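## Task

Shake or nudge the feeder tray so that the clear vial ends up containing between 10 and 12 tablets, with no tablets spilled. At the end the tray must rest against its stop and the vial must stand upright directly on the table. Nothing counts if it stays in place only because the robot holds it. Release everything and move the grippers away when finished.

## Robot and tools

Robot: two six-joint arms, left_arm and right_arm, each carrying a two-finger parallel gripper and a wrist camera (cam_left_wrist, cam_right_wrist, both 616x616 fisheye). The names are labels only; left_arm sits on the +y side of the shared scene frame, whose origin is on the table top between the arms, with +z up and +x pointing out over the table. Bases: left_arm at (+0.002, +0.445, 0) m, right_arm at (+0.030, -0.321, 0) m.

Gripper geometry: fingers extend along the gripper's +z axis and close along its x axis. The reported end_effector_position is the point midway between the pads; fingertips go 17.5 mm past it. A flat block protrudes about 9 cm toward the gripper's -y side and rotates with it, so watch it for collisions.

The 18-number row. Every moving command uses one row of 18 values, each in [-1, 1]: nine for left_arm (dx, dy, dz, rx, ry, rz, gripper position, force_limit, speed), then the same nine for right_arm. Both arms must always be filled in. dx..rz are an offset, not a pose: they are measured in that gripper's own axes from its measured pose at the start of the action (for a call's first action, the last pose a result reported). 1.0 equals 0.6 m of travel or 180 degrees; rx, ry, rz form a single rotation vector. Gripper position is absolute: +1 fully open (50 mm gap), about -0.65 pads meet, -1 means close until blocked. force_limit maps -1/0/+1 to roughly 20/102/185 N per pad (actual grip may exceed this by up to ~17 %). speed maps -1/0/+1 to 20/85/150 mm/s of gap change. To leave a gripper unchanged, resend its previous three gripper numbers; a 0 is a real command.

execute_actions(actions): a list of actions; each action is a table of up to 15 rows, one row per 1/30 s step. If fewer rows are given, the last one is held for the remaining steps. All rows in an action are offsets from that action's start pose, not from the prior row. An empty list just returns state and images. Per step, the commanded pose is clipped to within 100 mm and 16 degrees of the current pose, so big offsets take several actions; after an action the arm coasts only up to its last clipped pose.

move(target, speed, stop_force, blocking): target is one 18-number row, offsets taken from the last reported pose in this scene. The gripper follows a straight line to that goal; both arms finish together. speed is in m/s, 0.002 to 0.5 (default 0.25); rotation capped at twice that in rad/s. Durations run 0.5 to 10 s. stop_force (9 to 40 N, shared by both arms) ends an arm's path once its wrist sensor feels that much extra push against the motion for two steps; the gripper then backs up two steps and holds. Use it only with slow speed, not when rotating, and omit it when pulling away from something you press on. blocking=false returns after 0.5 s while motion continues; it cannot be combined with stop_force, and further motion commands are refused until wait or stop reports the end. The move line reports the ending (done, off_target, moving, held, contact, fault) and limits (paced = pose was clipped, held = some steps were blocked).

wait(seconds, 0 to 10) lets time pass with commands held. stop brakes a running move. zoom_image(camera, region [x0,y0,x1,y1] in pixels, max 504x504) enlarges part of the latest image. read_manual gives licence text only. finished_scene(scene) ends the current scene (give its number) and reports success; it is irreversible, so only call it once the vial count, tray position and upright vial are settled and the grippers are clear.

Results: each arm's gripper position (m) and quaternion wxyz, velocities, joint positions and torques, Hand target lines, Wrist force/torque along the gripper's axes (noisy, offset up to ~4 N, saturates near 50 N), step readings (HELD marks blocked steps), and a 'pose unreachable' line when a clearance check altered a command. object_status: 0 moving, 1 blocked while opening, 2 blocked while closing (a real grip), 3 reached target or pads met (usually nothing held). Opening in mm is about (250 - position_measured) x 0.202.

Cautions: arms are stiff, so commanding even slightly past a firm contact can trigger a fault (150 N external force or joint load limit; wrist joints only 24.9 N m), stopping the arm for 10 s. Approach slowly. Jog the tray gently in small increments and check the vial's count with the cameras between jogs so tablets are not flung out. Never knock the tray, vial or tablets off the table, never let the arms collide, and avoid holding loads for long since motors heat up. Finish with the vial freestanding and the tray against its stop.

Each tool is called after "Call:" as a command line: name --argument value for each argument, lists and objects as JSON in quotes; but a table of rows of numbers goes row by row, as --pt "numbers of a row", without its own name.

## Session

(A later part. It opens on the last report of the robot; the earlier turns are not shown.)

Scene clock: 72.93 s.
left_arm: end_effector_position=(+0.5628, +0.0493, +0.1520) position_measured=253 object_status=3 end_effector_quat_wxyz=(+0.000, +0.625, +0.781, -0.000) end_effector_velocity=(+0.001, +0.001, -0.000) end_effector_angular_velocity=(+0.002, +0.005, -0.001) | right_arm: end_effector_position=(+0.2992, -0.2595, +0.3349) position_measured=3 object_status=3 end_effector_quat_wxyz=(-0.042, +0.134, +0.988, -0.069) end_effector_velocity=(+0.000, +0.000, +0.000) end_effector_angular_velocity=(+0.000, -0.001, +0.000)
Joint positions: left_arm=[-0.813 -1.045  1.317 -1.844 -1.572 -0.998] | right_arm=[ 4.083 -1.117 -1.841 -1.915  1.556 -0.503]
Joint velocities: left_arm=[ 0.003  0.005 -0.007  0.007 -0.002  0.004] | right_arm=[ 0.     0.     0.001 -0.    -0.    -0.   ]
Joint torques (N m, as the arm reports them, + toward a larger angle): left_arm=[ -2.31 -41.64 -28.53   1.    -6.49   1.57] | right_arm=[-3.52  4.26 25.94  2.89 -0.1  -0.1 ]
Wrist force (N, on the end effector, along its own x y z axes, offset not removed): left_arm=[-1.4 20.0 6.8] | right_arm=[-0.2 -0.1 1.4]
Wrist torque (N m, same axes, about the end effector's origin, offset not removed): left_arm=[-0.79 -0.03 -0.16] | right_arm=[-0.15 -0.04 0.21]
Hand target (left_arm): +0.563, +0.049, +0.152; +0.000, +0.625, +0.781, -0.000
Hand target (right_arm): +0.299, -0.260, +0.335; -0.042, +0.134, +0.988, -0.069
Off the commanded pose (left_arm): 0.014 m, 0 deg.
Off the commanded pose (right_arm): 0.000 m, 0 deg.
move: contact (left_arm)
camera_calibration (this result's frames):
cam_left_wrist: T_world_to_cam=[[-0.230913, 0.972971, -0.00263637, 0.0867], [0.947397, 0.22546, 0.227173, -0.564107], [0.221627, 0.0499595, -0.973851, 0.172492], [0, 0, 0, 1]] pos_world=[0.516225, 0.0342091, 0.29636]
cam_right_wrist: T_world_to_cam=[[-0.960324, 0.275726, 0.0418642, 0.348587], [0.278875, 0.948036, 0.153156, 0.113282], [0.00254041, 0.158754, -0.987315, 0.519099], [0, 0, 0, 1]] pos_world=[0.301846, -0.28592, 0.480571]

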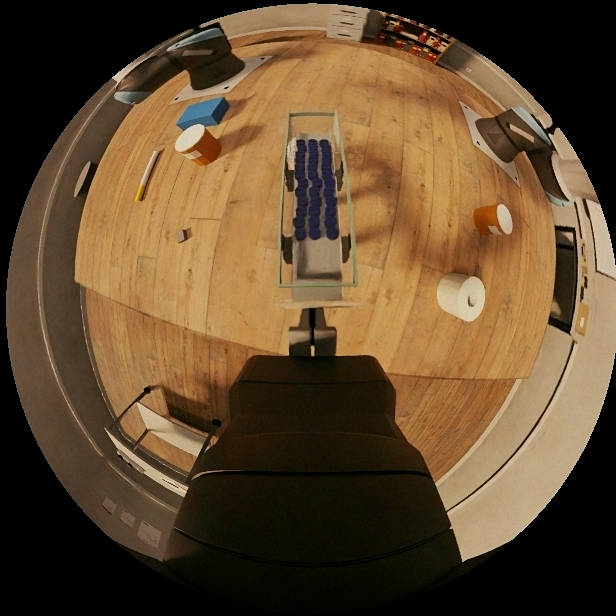

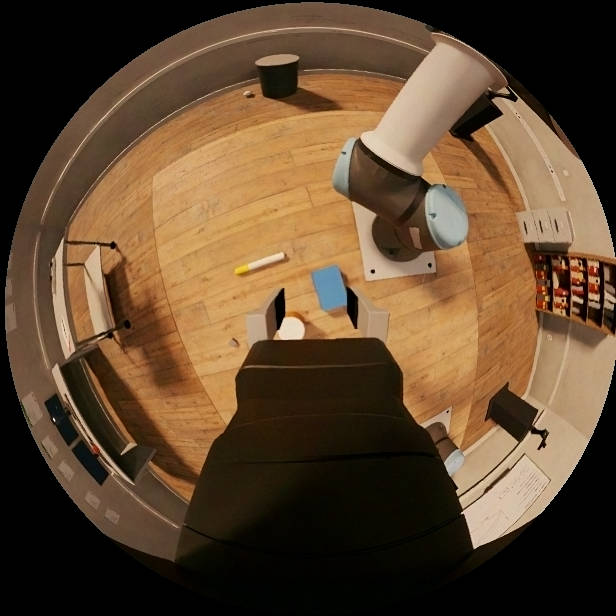

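Call:
execute_actions --actions '[[[0,0.0417,0,0,0,0,-1,0,0,0,0,0,0,0,0,1,0,0]],[[0,-0.04,0,0,0,0,-1,0,0,0,0,0,0,0,0,1,0,0]],[[0,0.04,0,0,0,0,-1,0,0,0,0,0,0,0,0,1,0,0]],[[0,-0.04,0,0,0,0,-1,0,0,0,0,0,0,0,0,1,0,0]],[[0,0.04,0,0,0,0,-1,0,0,0,0,0,0,0,0,1,0,0]],[[0,-0.04,0,0,0,0,-1,0,0,0,0,0,0,0,0,1,0,0]],[[0,0.04,0,0,0,0,-1,0,0,0,0,0,0,0,0,1,0,0]],[[0,-0.04,0,0,0,0,-1,0,0,0,0,0,0,0,0,1,0,0]],[[0,0.04,0,0,0,0,-1,0,0,0,0,0,0,0,0,1,0,0]],[[0,-0.04,0,0,0,0,-1,0,0,0,0,0,0,0,0,1,0,0]],[[0,0.04,0,0,0,0,-1,0,0,0,0,0,0,0,0,1,0,0]],[[0,-0.04,0,0,0,0,-1,0,0,0,0,0,0,0,0,1,0,0]],[[0,0.04,0,0,0,0,-1,0,0,0,0,0,0,0,0,1,0,0]],[[0,-0.04,0,0,0,0,-1,0,0,0,0,0,0,0,0,1,0,0]],[[0,0.04,0,0,0,0,-1,0,0,0,0,0,0,0,0,1,0,0]],[[0,0,0,0,0,0,-1,0,0,0,0,0,0,0,0,1,0,0]]]'

Call:
zoom_image --camera "cam_left_wrist" --region '[255,95,375,215]'

Scene clock: 98.70 s.
left_arm: end_effector_position=(+0.5869, +0.0553, +0.1516) position_measured=253 object_status=3 end_effector_quat_wxyz=(+0.000, +0.625, +0.781, -0.000) end_effector_velocity=(-0.000, -0.000, +0.001) end_effector_angular_velocity=(+0.000, -0.000, +0.001) | right_arm: end_effector_position=(+0.2992, -0.2595, +0.3349) position_measured=3 object_status=3 end_effector_quat_wxyz=(-0.042, +0.134, +0.988, -0.069) end_effector_velocity=(-0.000, -0.000, +0.000) end_effector_angular_velocity=(-0.001, +0.001, +0.001)
Joint positions: left_arm=[-0.784 -1.004  1.254 -1.821 -1.571 -0.969] | right_arm=[ 4.083 -1.117 -1.841 -1.915  1.556 -0.503]
Joint velocities: left_arm=[-0.001 -0.001  0.     0.001  0.    -0.001] | right_arm=[ 0.001  0.001 -0.    -0.001 -0.    -0.   ]
Joint torques (N m, as the arm reports them, + toward a larger angle): left_arm=[-10.16 -63.62 -17.28  -4.37  -0.38  -1.1 ] | right_arm=[-4.17  4.65 26.15  2.97 -0.07 -0.04]
Wrist force (N, on the end effector, along its own x y z axes, offset not removed): left_arm=[-0.3 -1.5 -0.1] | right_arm=[-0.7 -0.6 1.1]
Wrist torque (N m, same axes, about the end effector's origin, offset not removed): left_arm=[-0.38 0.09 -0.11] | right_arm=[-0.11 -0.12 0.24]
Hand target (left_arm): +0.587, +0.055, +0.152; +0.001, +0.625, +0.781, -0.000
Hand target (right_arm): +0.299, -0.260, +0.335; -0.042, +0.134, +0.988, -0.069
Off the commanded pose (left_arm): 0.000 m, 0 deg.
Off the commanded pose (right_arm): 0.000 m, 0 deg.
Step readings (end_effector_position; steps 1 to 15: 1st action; 16 to 30: 2nd action; 31 to 45: 3rd action; 46 to 60: 4th action; 61 to 75: 5th action; 76 to 90: 6th action; 91 to 105: 7th action; 106 to 120: 8th action; 121 to 135: 9th action; 136 to 150: 10th action; 151 to 165: 11th action; 166 to 180: 12th action; 181 to 195: 13th action):
0: left_arm (+0.5632, +0.0495, +0.1518) | right_arm (+0.2992, -0.2595, +0.3349)
1: left_arm (+0.5633, +0.0495, +0.1518) | right_arm (+0.2992, -0.2595, +0.3349)
2: left_arm (+0.5653, +0.0505, +0.1513) | right_arm (+0.2992, -0.2595, +0.3349)
4: left_arm (+0.5738, +0.0527, +0.1513) | right_arm (+0.2992, -0.2595, +0.3349)
8: left_arm (+0.5830, +0.0544, +0.1517) | right_arm (+0.2992, -0.2595, +0.3349)
15: left_arm (+0.5867, +0.0548, +0.1519) | right_arm (+0.2992, -0.2595, +0.3349)
16: left_arm (+0.5868, +0.0548, +0.1519) | right_arm (+0.2992, -0.2595, +0.3349)
17: left_arm (+0.5851, +0.0538, +0.1525) | right_arm (+0.2992, -0.2595, +0.3349)
19: left_arm (+0.5767, +0.0518, +0.1523) | right_arm (+0.2992, -0.2595, +0.3349)
23: left_arm (+0.5675, +0.0503, +0.1519) | right_arm (+0.2992, -0.2595, +0.3349)
30: left_arm (+0.5639, +0.0496, +0.1519) | right_arm (+0.2992, -0.2595, +0.3349)
31: left_arm (+0.5638, +0.0496, +0.1519) | right_arm (+0.2992, -0.2595, +0.3349)
32: left_arm (+0.5655, +0.0505, +0.1514) | right_arm (+0.2992, -0.2595, +0.3349)
34: left_arm (+0.5739, +0.0527, +0.1515) | right_arm (+0.2992, -0.2595, +0.3349)
38: left_arm (+0.5830, +0.0544, +0.1519) | right_arm (+0.2992, -0.2595, +0.3349)
45: left_arm (+0.5867, +0.0549, +0.1519) | right_arm (+0.2992, -0.2595, +0.3349)
46: left_arm (+0.5868, +0.0548, +0.1519) | right_arm (+0.2992, -0.2595, +0.3349)
47: left_arm (+0.5851, +0.0538, +0.1524) | right_arm (+0.2992, -0.2595, +0.3349)
49: left_arm (+0.5767, +0.0519, +0.1523) | right_arm (+0.2992, -0.2595, +0.3349)
53: left_arm (+0.5675, +0.0503, +0.1519) | right_arm (+0.2992, -0.2595, +0.3349)
60: left_arm (+0.5639, +0.0497, +0.1519) | right_arm (+0.2992, -0.2595, +0.3349)
61: left_arm (+0.5638, +0.0497, +0.1519) | right_arm (+0.2992, -0.2595, +0.3349)
62: left_arm (+0.5656, +0.0506, +0.1514) | right_arm (+0.2992, -0.2595, +0.3349)
64: left_arm (+0.5739, +0.0527, +0.1515) | right_arm (+0.2992, -0.2595, +0.3349)
68: left_arm (+0.5830, +0.0545, +0.1518) | right_arm (+0.2992, -0.2595, +0.3349)
75: left_arm (+0.5868, +0.0549, +0.1519) | right_arm (+0.2992, -0.2595, +0.3349)
76: left_arm (+0.5869, +0.0549, +0.1519) | right_arm (+0.2992, -0.2595, +0.3349)
77: left_arm (+0.5851, +0.0539, +0.1524) | right_arm (+0.2992, -0.2595, +0.3349)
79: left_arm (+0.5767, +0.0520, +0.1523) | right_arm (+0.2992, -0.2595, +0.3349)
83: left_arm (+0.5676, +0.0504, +0.1518) | right_arm (+0.2992, -0.2595, +0.3349)
90: left_arm (+0.5639, +0.0497, +0.1518) | right_arm (+0.2992, -0.2595, +0.3349)
91: left_arm (+0.5638, +0.0497, +0.1518) | right_arm (+0.2992, -0.2595, +0.3349)
92: left_arm (+0.5656, +0.0507, +0.1514) | right_arm (+0.2992, -0.2595, +0.3349)
94: left_arm (+0.5739, +0.0528, +0.1515) | right_arm (+0.2992, -0.2595, +0.3349)
98: left_arm (+0.5830, +0.0545, +0.1518) | right_arm (+0.2992, -0.2595, +0.3349)
105: left_arm (+0.5868, +0.0550, +0.1518) | right_arm (+0.2992, -0.2595, +0.3349)
106: left_arm (+0.5869, +0.0550, +0.1519) | right_arm (+0.2992, -0.2595, +0.3349)
107: left_arm (+0.5851, +0.0540, +0.1524) | right_arm (+0.2992, -0.2595, +0.3349)
109: left_arm (+0.5767, +0.0520, +0.1523) | right_arm (+0.2992, -0.2595, +0.3349)
113: left_arm (+0.5676, +0.0504, +0.1518) | right_arm (+0.2992, -0.2595, +0.3349)
120: left_arm (+0.5639, +0.0498, +0.1518) | right_arm (+0.2992, -0.2595, +0.3349)
121: left_arm (+0.5638, +0.0498, +0.1518) | right_arm (+0.2992, -0.2595, +0.3349)
122: left_arm (+0.5656, +0.0507, +0.1514) | right_arm (+0.2992, -0.2595, +0.3349)
124: left_arm (+0.5739, +0.0528, +0.1515) | right_arm (+0.2992, -0.2595, +0.3349)
128: left_arm (+0.5831, +0.0546, +0.1518) | right_arm (+0.2992, -0.2595, +0.3349)
135: left_arm (+0.5868, +0.0550, +0.1518) | right_arm (+0.2992, -0.2595, +0.3349)
136: left_arm (+0.5869, +0.0550, +0.1518) | right_arm (+0.2992, -0.2595, +0.3349)
137: left_arm (+0.5852, +0.0540, +0.1524) | right_arm (+0.2992, -0.2595, +0.3349)
139: left_arm (+0.5768, +0.0521, +0.1522) | right_arm (+0.2992, -0.2595, +0.3349)
143: left_arm (+0.5676, +0.0505, +0.1518) | right_arm (+0.2992, -0.2595, +0.3349)
150: left_arm (+0.5639, +0.0499, +0.1518) | right_arm (+0.2992, -0.2595, +0.3349)
151: left_arm (+0.5638, +0.0499, +0.1518) | right_arm (+0.2992, -0.2595, +0.3349)
152: left_arm (+0.5656, +0.0508, +0.1513) | right_arm (+0.2992, -0.2595, +0.3349)
154: left_arm (+0.5739, +0.0529, +0.1514) | right_arm (+0.2992, -0.2595, +0.3349)
158: left_arm (+0.5831, +0.0547, +0.1518) | right_arm (+0.2992, -0.2595, +0.3349)
165: left_arm (+0.5868, +0.0551, +0.1518) | right_arm (+0.2992, -0.2595, +0.3349)
166: left_arm (+0.5869, +0.0551, +0.1518) | right_arm (+0.2992, -0.2595, +0.3349)
167: left_arm (+0.5852, +0.0541, +0.1523) | right_arm (+0.2992, -0.2595, +0.3349)
169: left_arm (+0.5768, +0.0521, +0.1522) | right_arm (+0.2992, -0.2595, +0.3349)
173: left_arm (+0.5676, +0.0506, +0.1518) | right_arm (+0.2992, -0.2595, +0.3349)
180: left_arm (+0.5639, +0.0499, +0.1518) | right_arm (+0.2992, -0.2595, +0.3349)
181: left_arm (+0.5638, +0.0499, +0.1518) | right_arm (+0.2992, -0.2595, +0.3349)
182: left_arm (+0.5656, +0.0508, +0.1513) | right_arm (+0.2992, -0.2595, +0.3349)
184: left_arm (+0.5740, +0.0530, +0.1514) | right_arm (+0.2992, -0.2595, +0.3349)
Lines left out of this list: 17.
camera_calibration (this result's frames):
cam_left_wrist: T_world_to_cam=[[-0.231146, 0.972916, -0.00260951, 0.0866129], [0.947262, 0.225661, 0.227535, -0.588109], [0.221961, 0.0501219, -0.973766, 0.166329], [0, 0, 0, 1]] pos_world=[0.540195, 0.0401097, 0.296007]
cam_right_wrist: T_world_to_cam=[[-0.960324, 0.275727, 0.0418642, 0.348587], [0.278875, 0.948036, 0.153156, 0.113282], [0.00254047, 0.158754, -0.987315, 0.519099], [0, 0, 0, 1]] pos_world=[0.301846, -0.28592, 0.480571]

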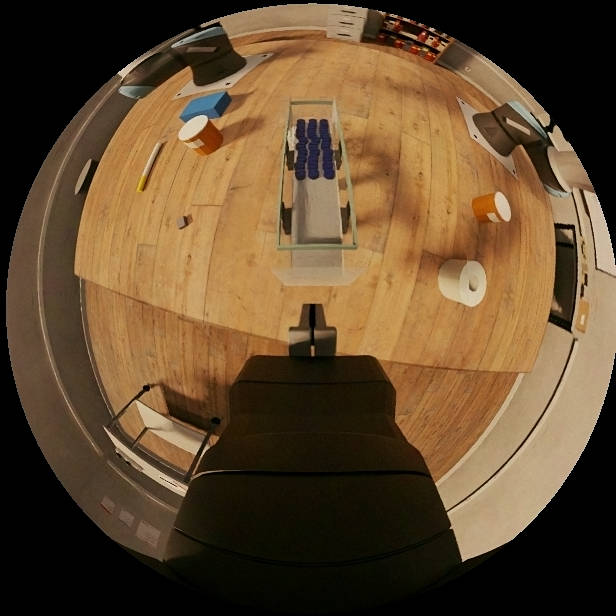

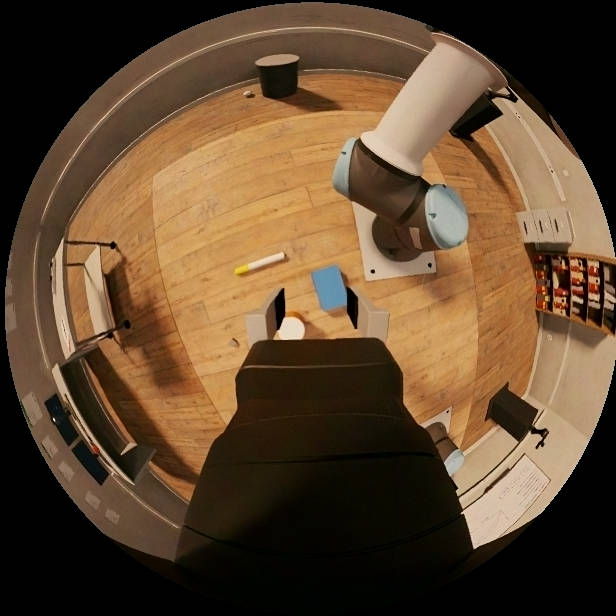

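Region (255, 95, 375, 215) of cam_left_wrist's 616x616 image, scaled by 4.200, with more detail than that image has.

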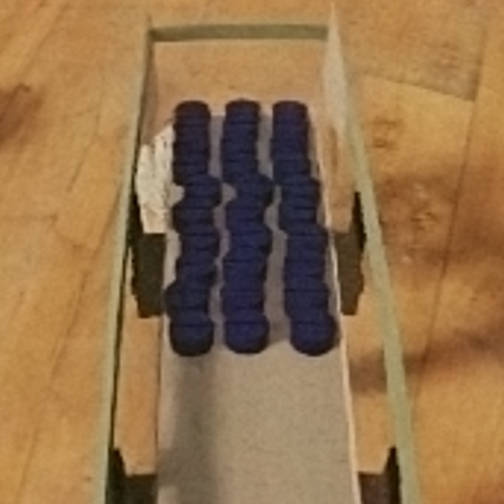

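Call:
execute_actions --actions '[[[0,-0.04,0,0,0,0,-1,0,0,0,0,0,0,0,0,1,0,0]],[[0,0.04,0,0,0,0,-1,0,0,0,0,0,0,0,0,1,0,0]],[[0,-0.04,0,0,0,0,-1,0,0,0,0,0,0,0,0,1,0,0]],[[0,0.04,0,0,0,0,-1,0,0,0,0,0,0,0,0,1,0,0]],[[0,-0.04,0,0,0,0,-1,0,0,0,0,0,0,0,0,1,0,0]],[[0,0.04,0,0,0,0,-1,0,0,0,0,0,0,0,0,1,0,0]],[[0,0,0,0,0,0,-1,0,0,0,0,0,0,0,0,1,0,0]]]'

Call:
zoom_image --camera "cam_left_wrist" --region '[270,100,360,190]'

Scene clock: 113.63 s.
left_arm: end_effector_position=(+0.5869, +0.0555, +0.1515) position_measured=253 object_status=3 end_effector_quat_wxyz=(+0.000, +0.625, +0.781, -0.000) end_effector_velocity=(-0.000, -0.001, +0.000) end_effector_angular_velocity=(-0.001, -0.001, -0.000) | right_arm: end_effector_position=(+0.2992, -0.2595, +0.3349) position_measured=3 object_status=3 end_effector_quat_wxyz=(-0.042, +0.134, +0.988, -0.069) end_effector_velocity=(+0.000, +0.001, +0.000) end_effector_angular_velocity=(+0.001, -0.000, +0.000)
Joint positions: left_arm=[-0.783 -1.004  1.254 -1.822 -1.571 -0.969] | right_arm=[ 4.083 -1.117 -1.841 -1.915  1.556 -0.503]
Joint velocities: left_arm=[-0.001 -0.001  0.001 -0.002 -0.    -0.001] | right_arm=[ 0.    -0.     0.     0.001  0.001  0.   ]
Joint torques (N m, as the arm reports them, + toward a larger angle): left_arm=[ -8.73 -63.57 -16.27  -4.23  -0.34  -1.07] | right_arm=[-4.35  4.07 26.02  2.87 -0.14 -0.12]
Wrist force (N, on the end effector, along its own x y z axes, offset not removed): left_arm=[-1.4 -0.9 0.5] | right_arm=[-0.2 -0.6 0.8]
Wrist torque (N m, same axes, about the end effector's origin, offset not removed): left_arm=[-0.25 0.29 0.00] | right_arm=[-0.23 -0.12 0.14]
Hand target (left_arm): +0.587, +0.055, +0.152; +0.001, +0.625, +0.781, -0.000
Hand target (right_arm): +0.299, -0.260, +0.335; -0.042, +0.134, +0.988, -0.069
Off the commanded pose (left_arm): 0.000 m, 0 deg.
Off the commanded pose (right_arm): 0.000 m, 0 deg.
Step readings (end_effector_position; steps 1 to 15: 1st action; 16 to 30: 2nd action; 31 to 45: 3rd action; 46 to 60: 4th action; 61 to 75: 5th action; 76 to 90: 6th action; 91 to 105: 7th action):
0: left_arm (+0.5868, +0.0552, +0.1518) | right_arm (+0.2992, -0.2595, +0.3349)
1: left_arm (+0.5868, +0.0552, +0.1518) | right_arm (+0.2992, -0.2595, +0.3349)
2: left_arm (+0.5849, +0.0541, +0.1524) | right_arm (+0.2992, -0.2595, +0.3349)
4: left_arm (+0.5765, +0.0522, +0.1522) | right_arm (+0.2992, -0.2595, +0.3349)
8: left_arm (+0.5676, +0.0507, +0.1517) | right_arm (+0.2992, -0.2595, +0.3349)
15: left_arm (+0.5640, +0.0501, +0.1516) | right_arm (+0.2992, -0.2595, +0.3349)
16: left_arm (+0.5639, +0.0501, +0.1516) | right_arm (+0.2992, -0.2595, +0.3349)
17: left_arm (+0.5657, +0.0510, +0.1512) | right_arm (+0.2992, -0.2595, +0.3349)
19: left_arm (+0.5740, +0.0531, +0.1513) | right_arm (+0.2992, -0.2595, +0.3349)
23: left_arm (+0.5831, +0.0549, +0.1516) | right_arm (+0.2992, -0.2595, +0.3349)
30: left_arm (+0.5869, +0.0553, +0.1517) | right_arm (+0.2992, -0.2595, +0.3349)
31: left_arm (+0.5870, +0.0553, +0.1517) | right_arm (+0.2992, -0.2595, +0.3349)
32: left_arm (+0.5852, +0.0543, +0.1522) | right_arm (+0.2992, -0.2595, +0.3349)
34: left_arm (+0.5768, +0.0524, +0.1521) | right_arm (+0.2992, -0.2595, +0.3349)
38: left_arm (+0.5677, +0.0508, +0.1516) | right_arm (+0.2992, -0.2595, +0.3349)
45: left_arm (+0.5640, +0.0501, +0.1516) | right_arm (+0.2992, -0.2595, +0.3349)
46: left_arm (+0.5639, +0.0501, +0.1516) | right_arm (+0.2992, -0.2595, +0.3349)
47: left_arm (+0.5657, +0.0511, +0.1512) | right_arm (+0.2992, -0.2595, +0.3349)
49: left_arm (+0.5740, +0.0532, +0.1513) | right_arm (+0.2992, -0.2595, +0.3349)
53: left_arm (+0.5831, +0.0549, +0.1516) | right_arm (+0.2992, -0.2595, +0.3349)
60: left_arm (+0.5869, +0.0554, +0.1516) | right_arm (+0.2992, -0.2595, +0.3349)
61: left_arm (+0.5870, +0.0553, +0.1516) | right_arm (+0.2992, -0.2595, +0.3349)
62: left_arm (+0.5852, +0.0543, +0.1522) | right_arm (+0.2992, -0.2595, +0.3349)
64: left_arm (+0.5768, +0.0524, +0.1520) | right_arm (+0.2992, -0.2595, +0.3349)
68: left_arm (+0.5677, +0.0508, +0.1516) | right_arm (+0.2992, -0.2595, +0.3349)
75: left_arm (+0.5640, +0.0502, +0.1516) | right_arm (+0.2992, -0.2595, +0.3349)
76: left_arm (+0.5639, +0.0502, +0.1516) | right_arm (+0.2992, -0.2595, +0.3349)
77: left_arm (+0.5657, +0.0511, +0.1511) | right_arm (+0.2992, -0.2595, +0.3349)
79: left_arm (+0.5740, +0.0532, +0.1512) | right_arm (+0.2992, -0.2595, +0.3349)
83: left_arm (+0.5832, +0.0550, +0.1516) | right_arm (+0.2992, -0.2595, +0.3349)
90: left_arm (+0.5869, +0.0554, +0.1516) | right_arm (+0.2992, -0.2595, +0.3349)
91: left_arm (+0.5870, +0.0554, +0.1516) | right_arm (+0.2992, -0.2595, +0.3349)
92: left_arm (+0.5871, +0.0554, +0.1516) | right_arm (+0.2992, -0.2595, +0.3349)
94: left_arm (+0.5871, +0.0554, +0.1516) | right_arm (+0.2992, -0.2595, +0.3349)
98: left_arm (+0.5870, +0.0555, +0.1515) | right_arm (+0.2992, -0.2595, +0.3349)
105: end_effector_position above
camera_calibration (this result's frames):
cam_left_wrist: T_world_to_cam=[[-0.231257, 0.972889, -0.00255497, 0.0864764], [0.947227, 0.225755, 0.227587, -0.588172], [0.221994, 0.0502109, -0.973754, 0.166141], [0, 0, 0, 1]] pos_world=[0.540248, 0.0403084, 0.295862]
cam_right_wrist: T_world_to_cam=[[-0.960324, 0.275727, 0.0418643, 0.348587], [0.278875, 0.948036, 0.153156, 0.113282], [0.00254028, 0.158754, -0.987315, 0.519099], [0, 0, 0, 1]] pos_world=[0.301846, -0.28592, 0.480571]

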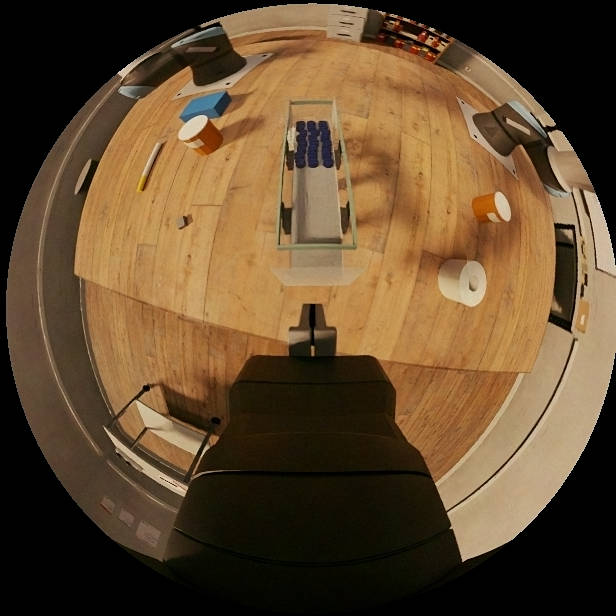

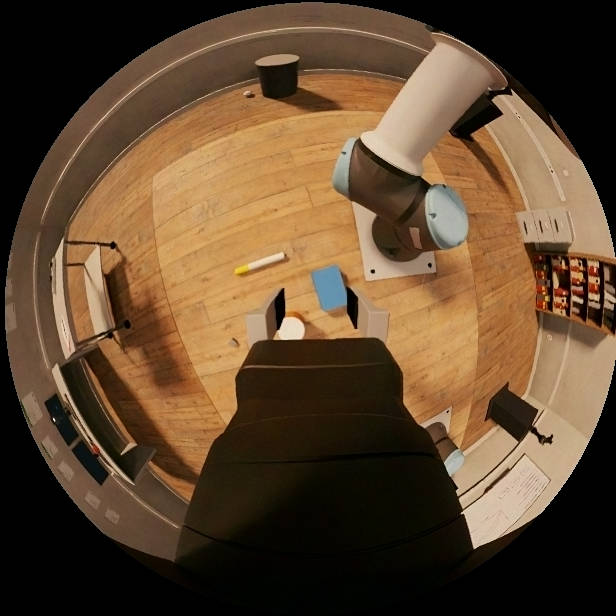

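Region (270, 100, 360, 190) of cam_left_wrist's 616x616 image, scaled by 5.600, with more detail than that image has.

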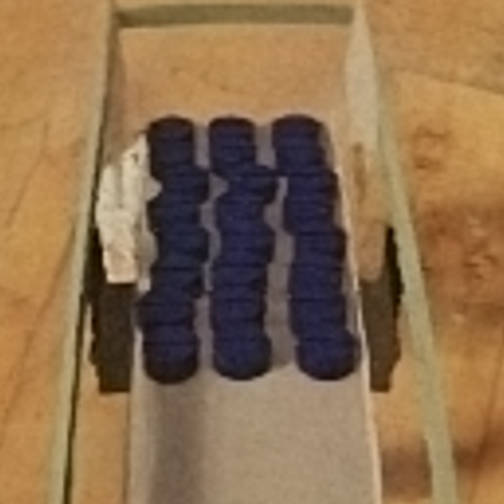

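That looks like 8 rows left. I'll check from above.

Call:
move --target '[0,0,-0.14,0,0,0,-1,0,0,0,0,0,0,0,0,1,0,0]'

Call:
move --target '[0,-0.17,0,0,0,0,-1,0,0,0,0,0,0,0,0,1,0,0]'

Call:
zoom_image --camera "cam_left_wrist" --region '[240,170,390,320]'

Scene clock: 119.60 s.
left_arm: end_effector_position=(+0.5869, +0.0555, +0.2353) position_measured=253 object_status=3 end_effector_quat_wxyz=(+0.001, +0.625, +0.781, -0.000) end_effector_velocity=(+0.001, -0.000, +0.003) end_effector_angular_velocity=(-0.002, -0.001, +0.000) | right_arm: end_effector_position=(+0.2992, -0.2595, +0.3349) position_measured=3 object_status=3 end_effector_quat_wxyz=(-0.042, +0.134, +0.988, -0.069) end_effector_velocity=(+0.000, +0.000, +0.001) end_effector_angular_velocity=(+0.001, -0.002, +0.001)
Joint positions: left_arm=[-0.783 -1.037  1.089 -1.624 -1.571 -0.969] | right_arm=[ 4.083 -1.117 -1.841 -1.915  1.556 -0.503]
Joint velocities: left_arm=[ 0.001  0.001 -0.008  0.005 -0.     0.   ] | right_arm=[ 0.     0.001  0.001  0.    -0.001  0.   ]
Joint torques (N m, as the arm reports them, + toward a larger angle): left_arm=[  8.93 -38.27 -31.14  -1.4   -1.38   1.54] | right_arm=[-5.09  3.9  25.88  2.85 -0.19 -0.13]
Wrist force (N, on the end effector, along its own x y z axes, offset not removed): left_arm=[0.3 -2.4 0.8] | right_arm=[-2.9 -0.9 -1.4]
Wrist torque (N m, same axes, about the end effector's origin, offset not removed): left_arm=[-0.42 -0.06 -0.13] | right_arm=[-0.34 0.23 0.29]
Hand target (left_arm): +0.587, +0.055, +0.235; +0.000, +0.625, +0.781, -0.000
Hand target (right_arm): +0.299, -0.260, +0.335; -0.042, +0.134, +0.988, -0.069
Off the commanded pose (left_arm): 0.000 m, 0 deg.
Off the commanded pose (right_arm): 0.000 m, 0 deg.
move: done
camera_calibration (this result's frames):
cam_left_wrist: T_world_to_cam=[[-0.231254, 0.972889, -0.00279601, 0.0867599], [0.947176, 0.225797, 0.227759, -0.607248], [0.222216, 0.050022, -0.973713, 0.247651], [0, 0, 0, 1]] pos_world=[0.540202, 0.0403188, 0.37969]
cam_right_wrist: T_world_to_cam=[[-0.960324, 0.275727, 0.0418642, 0.348587], [0.278875, 0.948036, 0.153156, 0.113282], [0.00254044, 0.158754, -0.987315, 0.519099], [0, 0, 0, 1]] pos_world=[0.301846, -0.28592, 0.480571]

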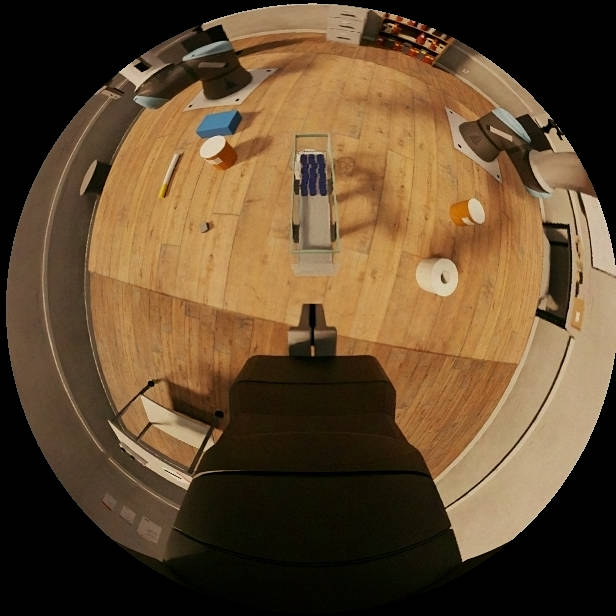

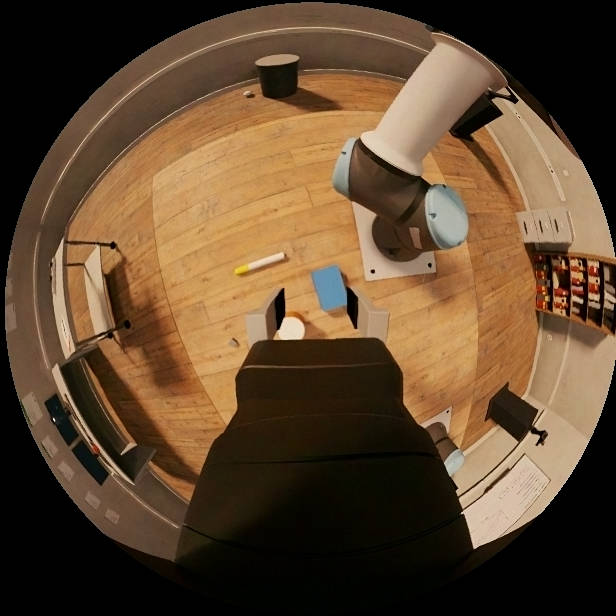

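Scene clock: 120.67 s.
left_arm: end_effector_position=(+0.4876, +0.0330, +0.2353) position_measured=253 object_status=3 end_effector_quat_wxyz=(+0.000, +0.625, +0.781, -0.000) end_effector_velocity=(-0.002, -0.000, +0.000) end_effector_angular_velocity=(-0.001, -0.002, +0.000) | right_arm: end_effector_position=(+0.2992, -0.2595, +0.3349) position_measured=3 object_status=3 end_effector_quat_wxyz=(-0.042, +0.134, +0.988, -0.069) end_effector_velocity=(+0.000, -0.000, +0.000) end_effector_angular_velocity=(-0.000, -0.002, +0.000)
Joint positions: left_arm=[-0.913 -1.21   1.344 -1.706 -1.571 -1.099] | right_arm=[ 4.083 -1.117 -1.841 -1.915  1.556 -0.503]
Joint velocities: left_arm=[-0.003 -0.005  0.006 -0.003  0.001 -0.003] | right_arm=[ 0.     0.001  0.    -0.    -0.002 -0.   ]
Joint torques (N m, as the arm reports them, + toward a larger angle): left_arm=[ -9.97 -57.26 -16.7   -4.26   1.34  -1.2 ] | right_arm=[-4.91  4.29 26.02  3.01 -0.11 -0.07]
Wrist force (N, on the end effector, along its own x y z axes, offset not removed): left_arm=[-0.2 -2.4 -0.1] | right_arm=[-4.5 -0.6 -1.1]
Wrist torque (N m, same axes, about the end effector's origin, offset not removed): left_arm=[-0.36 0.08 -0.09] | right_arm=[-0.33 0.53 0.26]
Hand target (left_arm): +0.487, +0.033, +0.235; +0.001, +0.625, +0.781, -0.000
Hand target (right_arm): +0.299, -0.260, +0.335; -0.042, +0.134, +0.988, -0.069
Off the commanded pose (left_arm): 0.000 m, 0 deg.
Off the commanded pose (right_arm): 0.000 m, 0 deg.
move: done
camera_calibration (this result's frames):
cam_left_wrist: T_world_to_cam=[[-0.231222, 0.972897, -0.00272009, 0.085574], [0.947251, 0.225762, 0.227481, -0.508112], [0.221929, 0.0500218, -0.973779, 0.270992], [0, 0, 0, 1]] pos_world=[0.440955, 0.0179024, 0.379704]
cam_right_wrist: T_world_to_cam=[[-0.960324, 0.275727, 0.0418644, 0.348587], [0.278875, 0.948036, 0.153156, 0.113282], [0.00254027, 0.158754, -0.987315, 0.519099], [0, 0, 0, 1]] pos_world=[0.301846, -0.28592, 0.480571]

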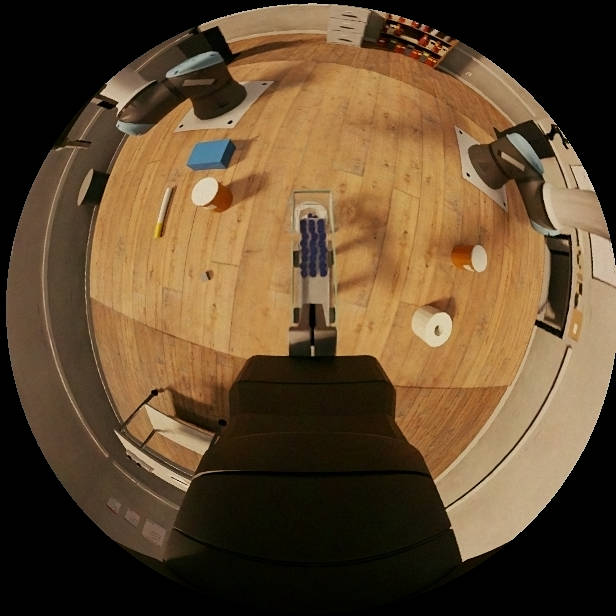

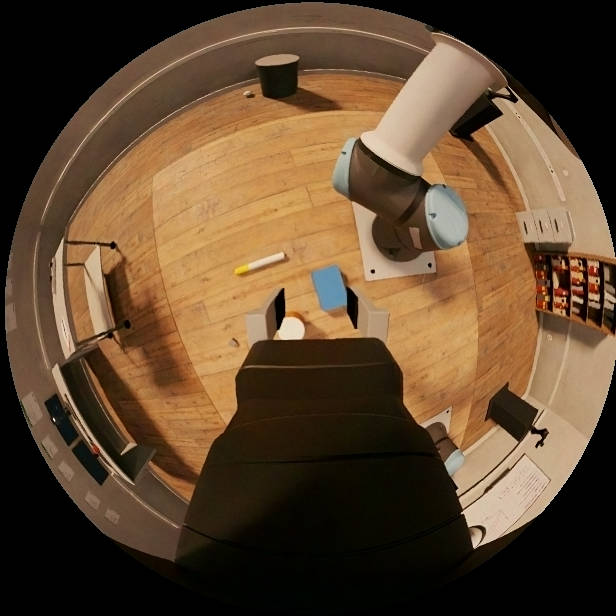

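Region (240, 170, 390, 320) of cam_left_wrist's 616x616 image, scaled by 3.360, with more detail than that image has.

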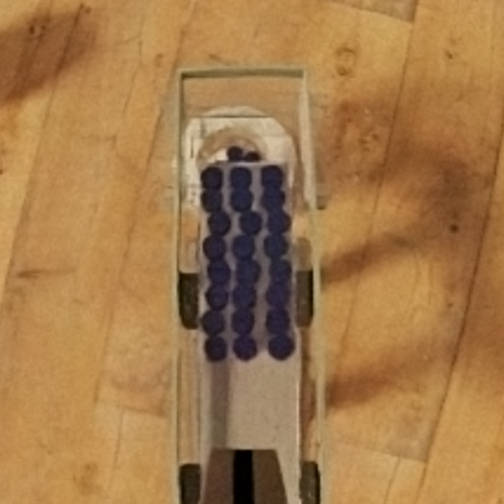

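Call:
finished_scene --scene 2

The scene is finished: the task was done.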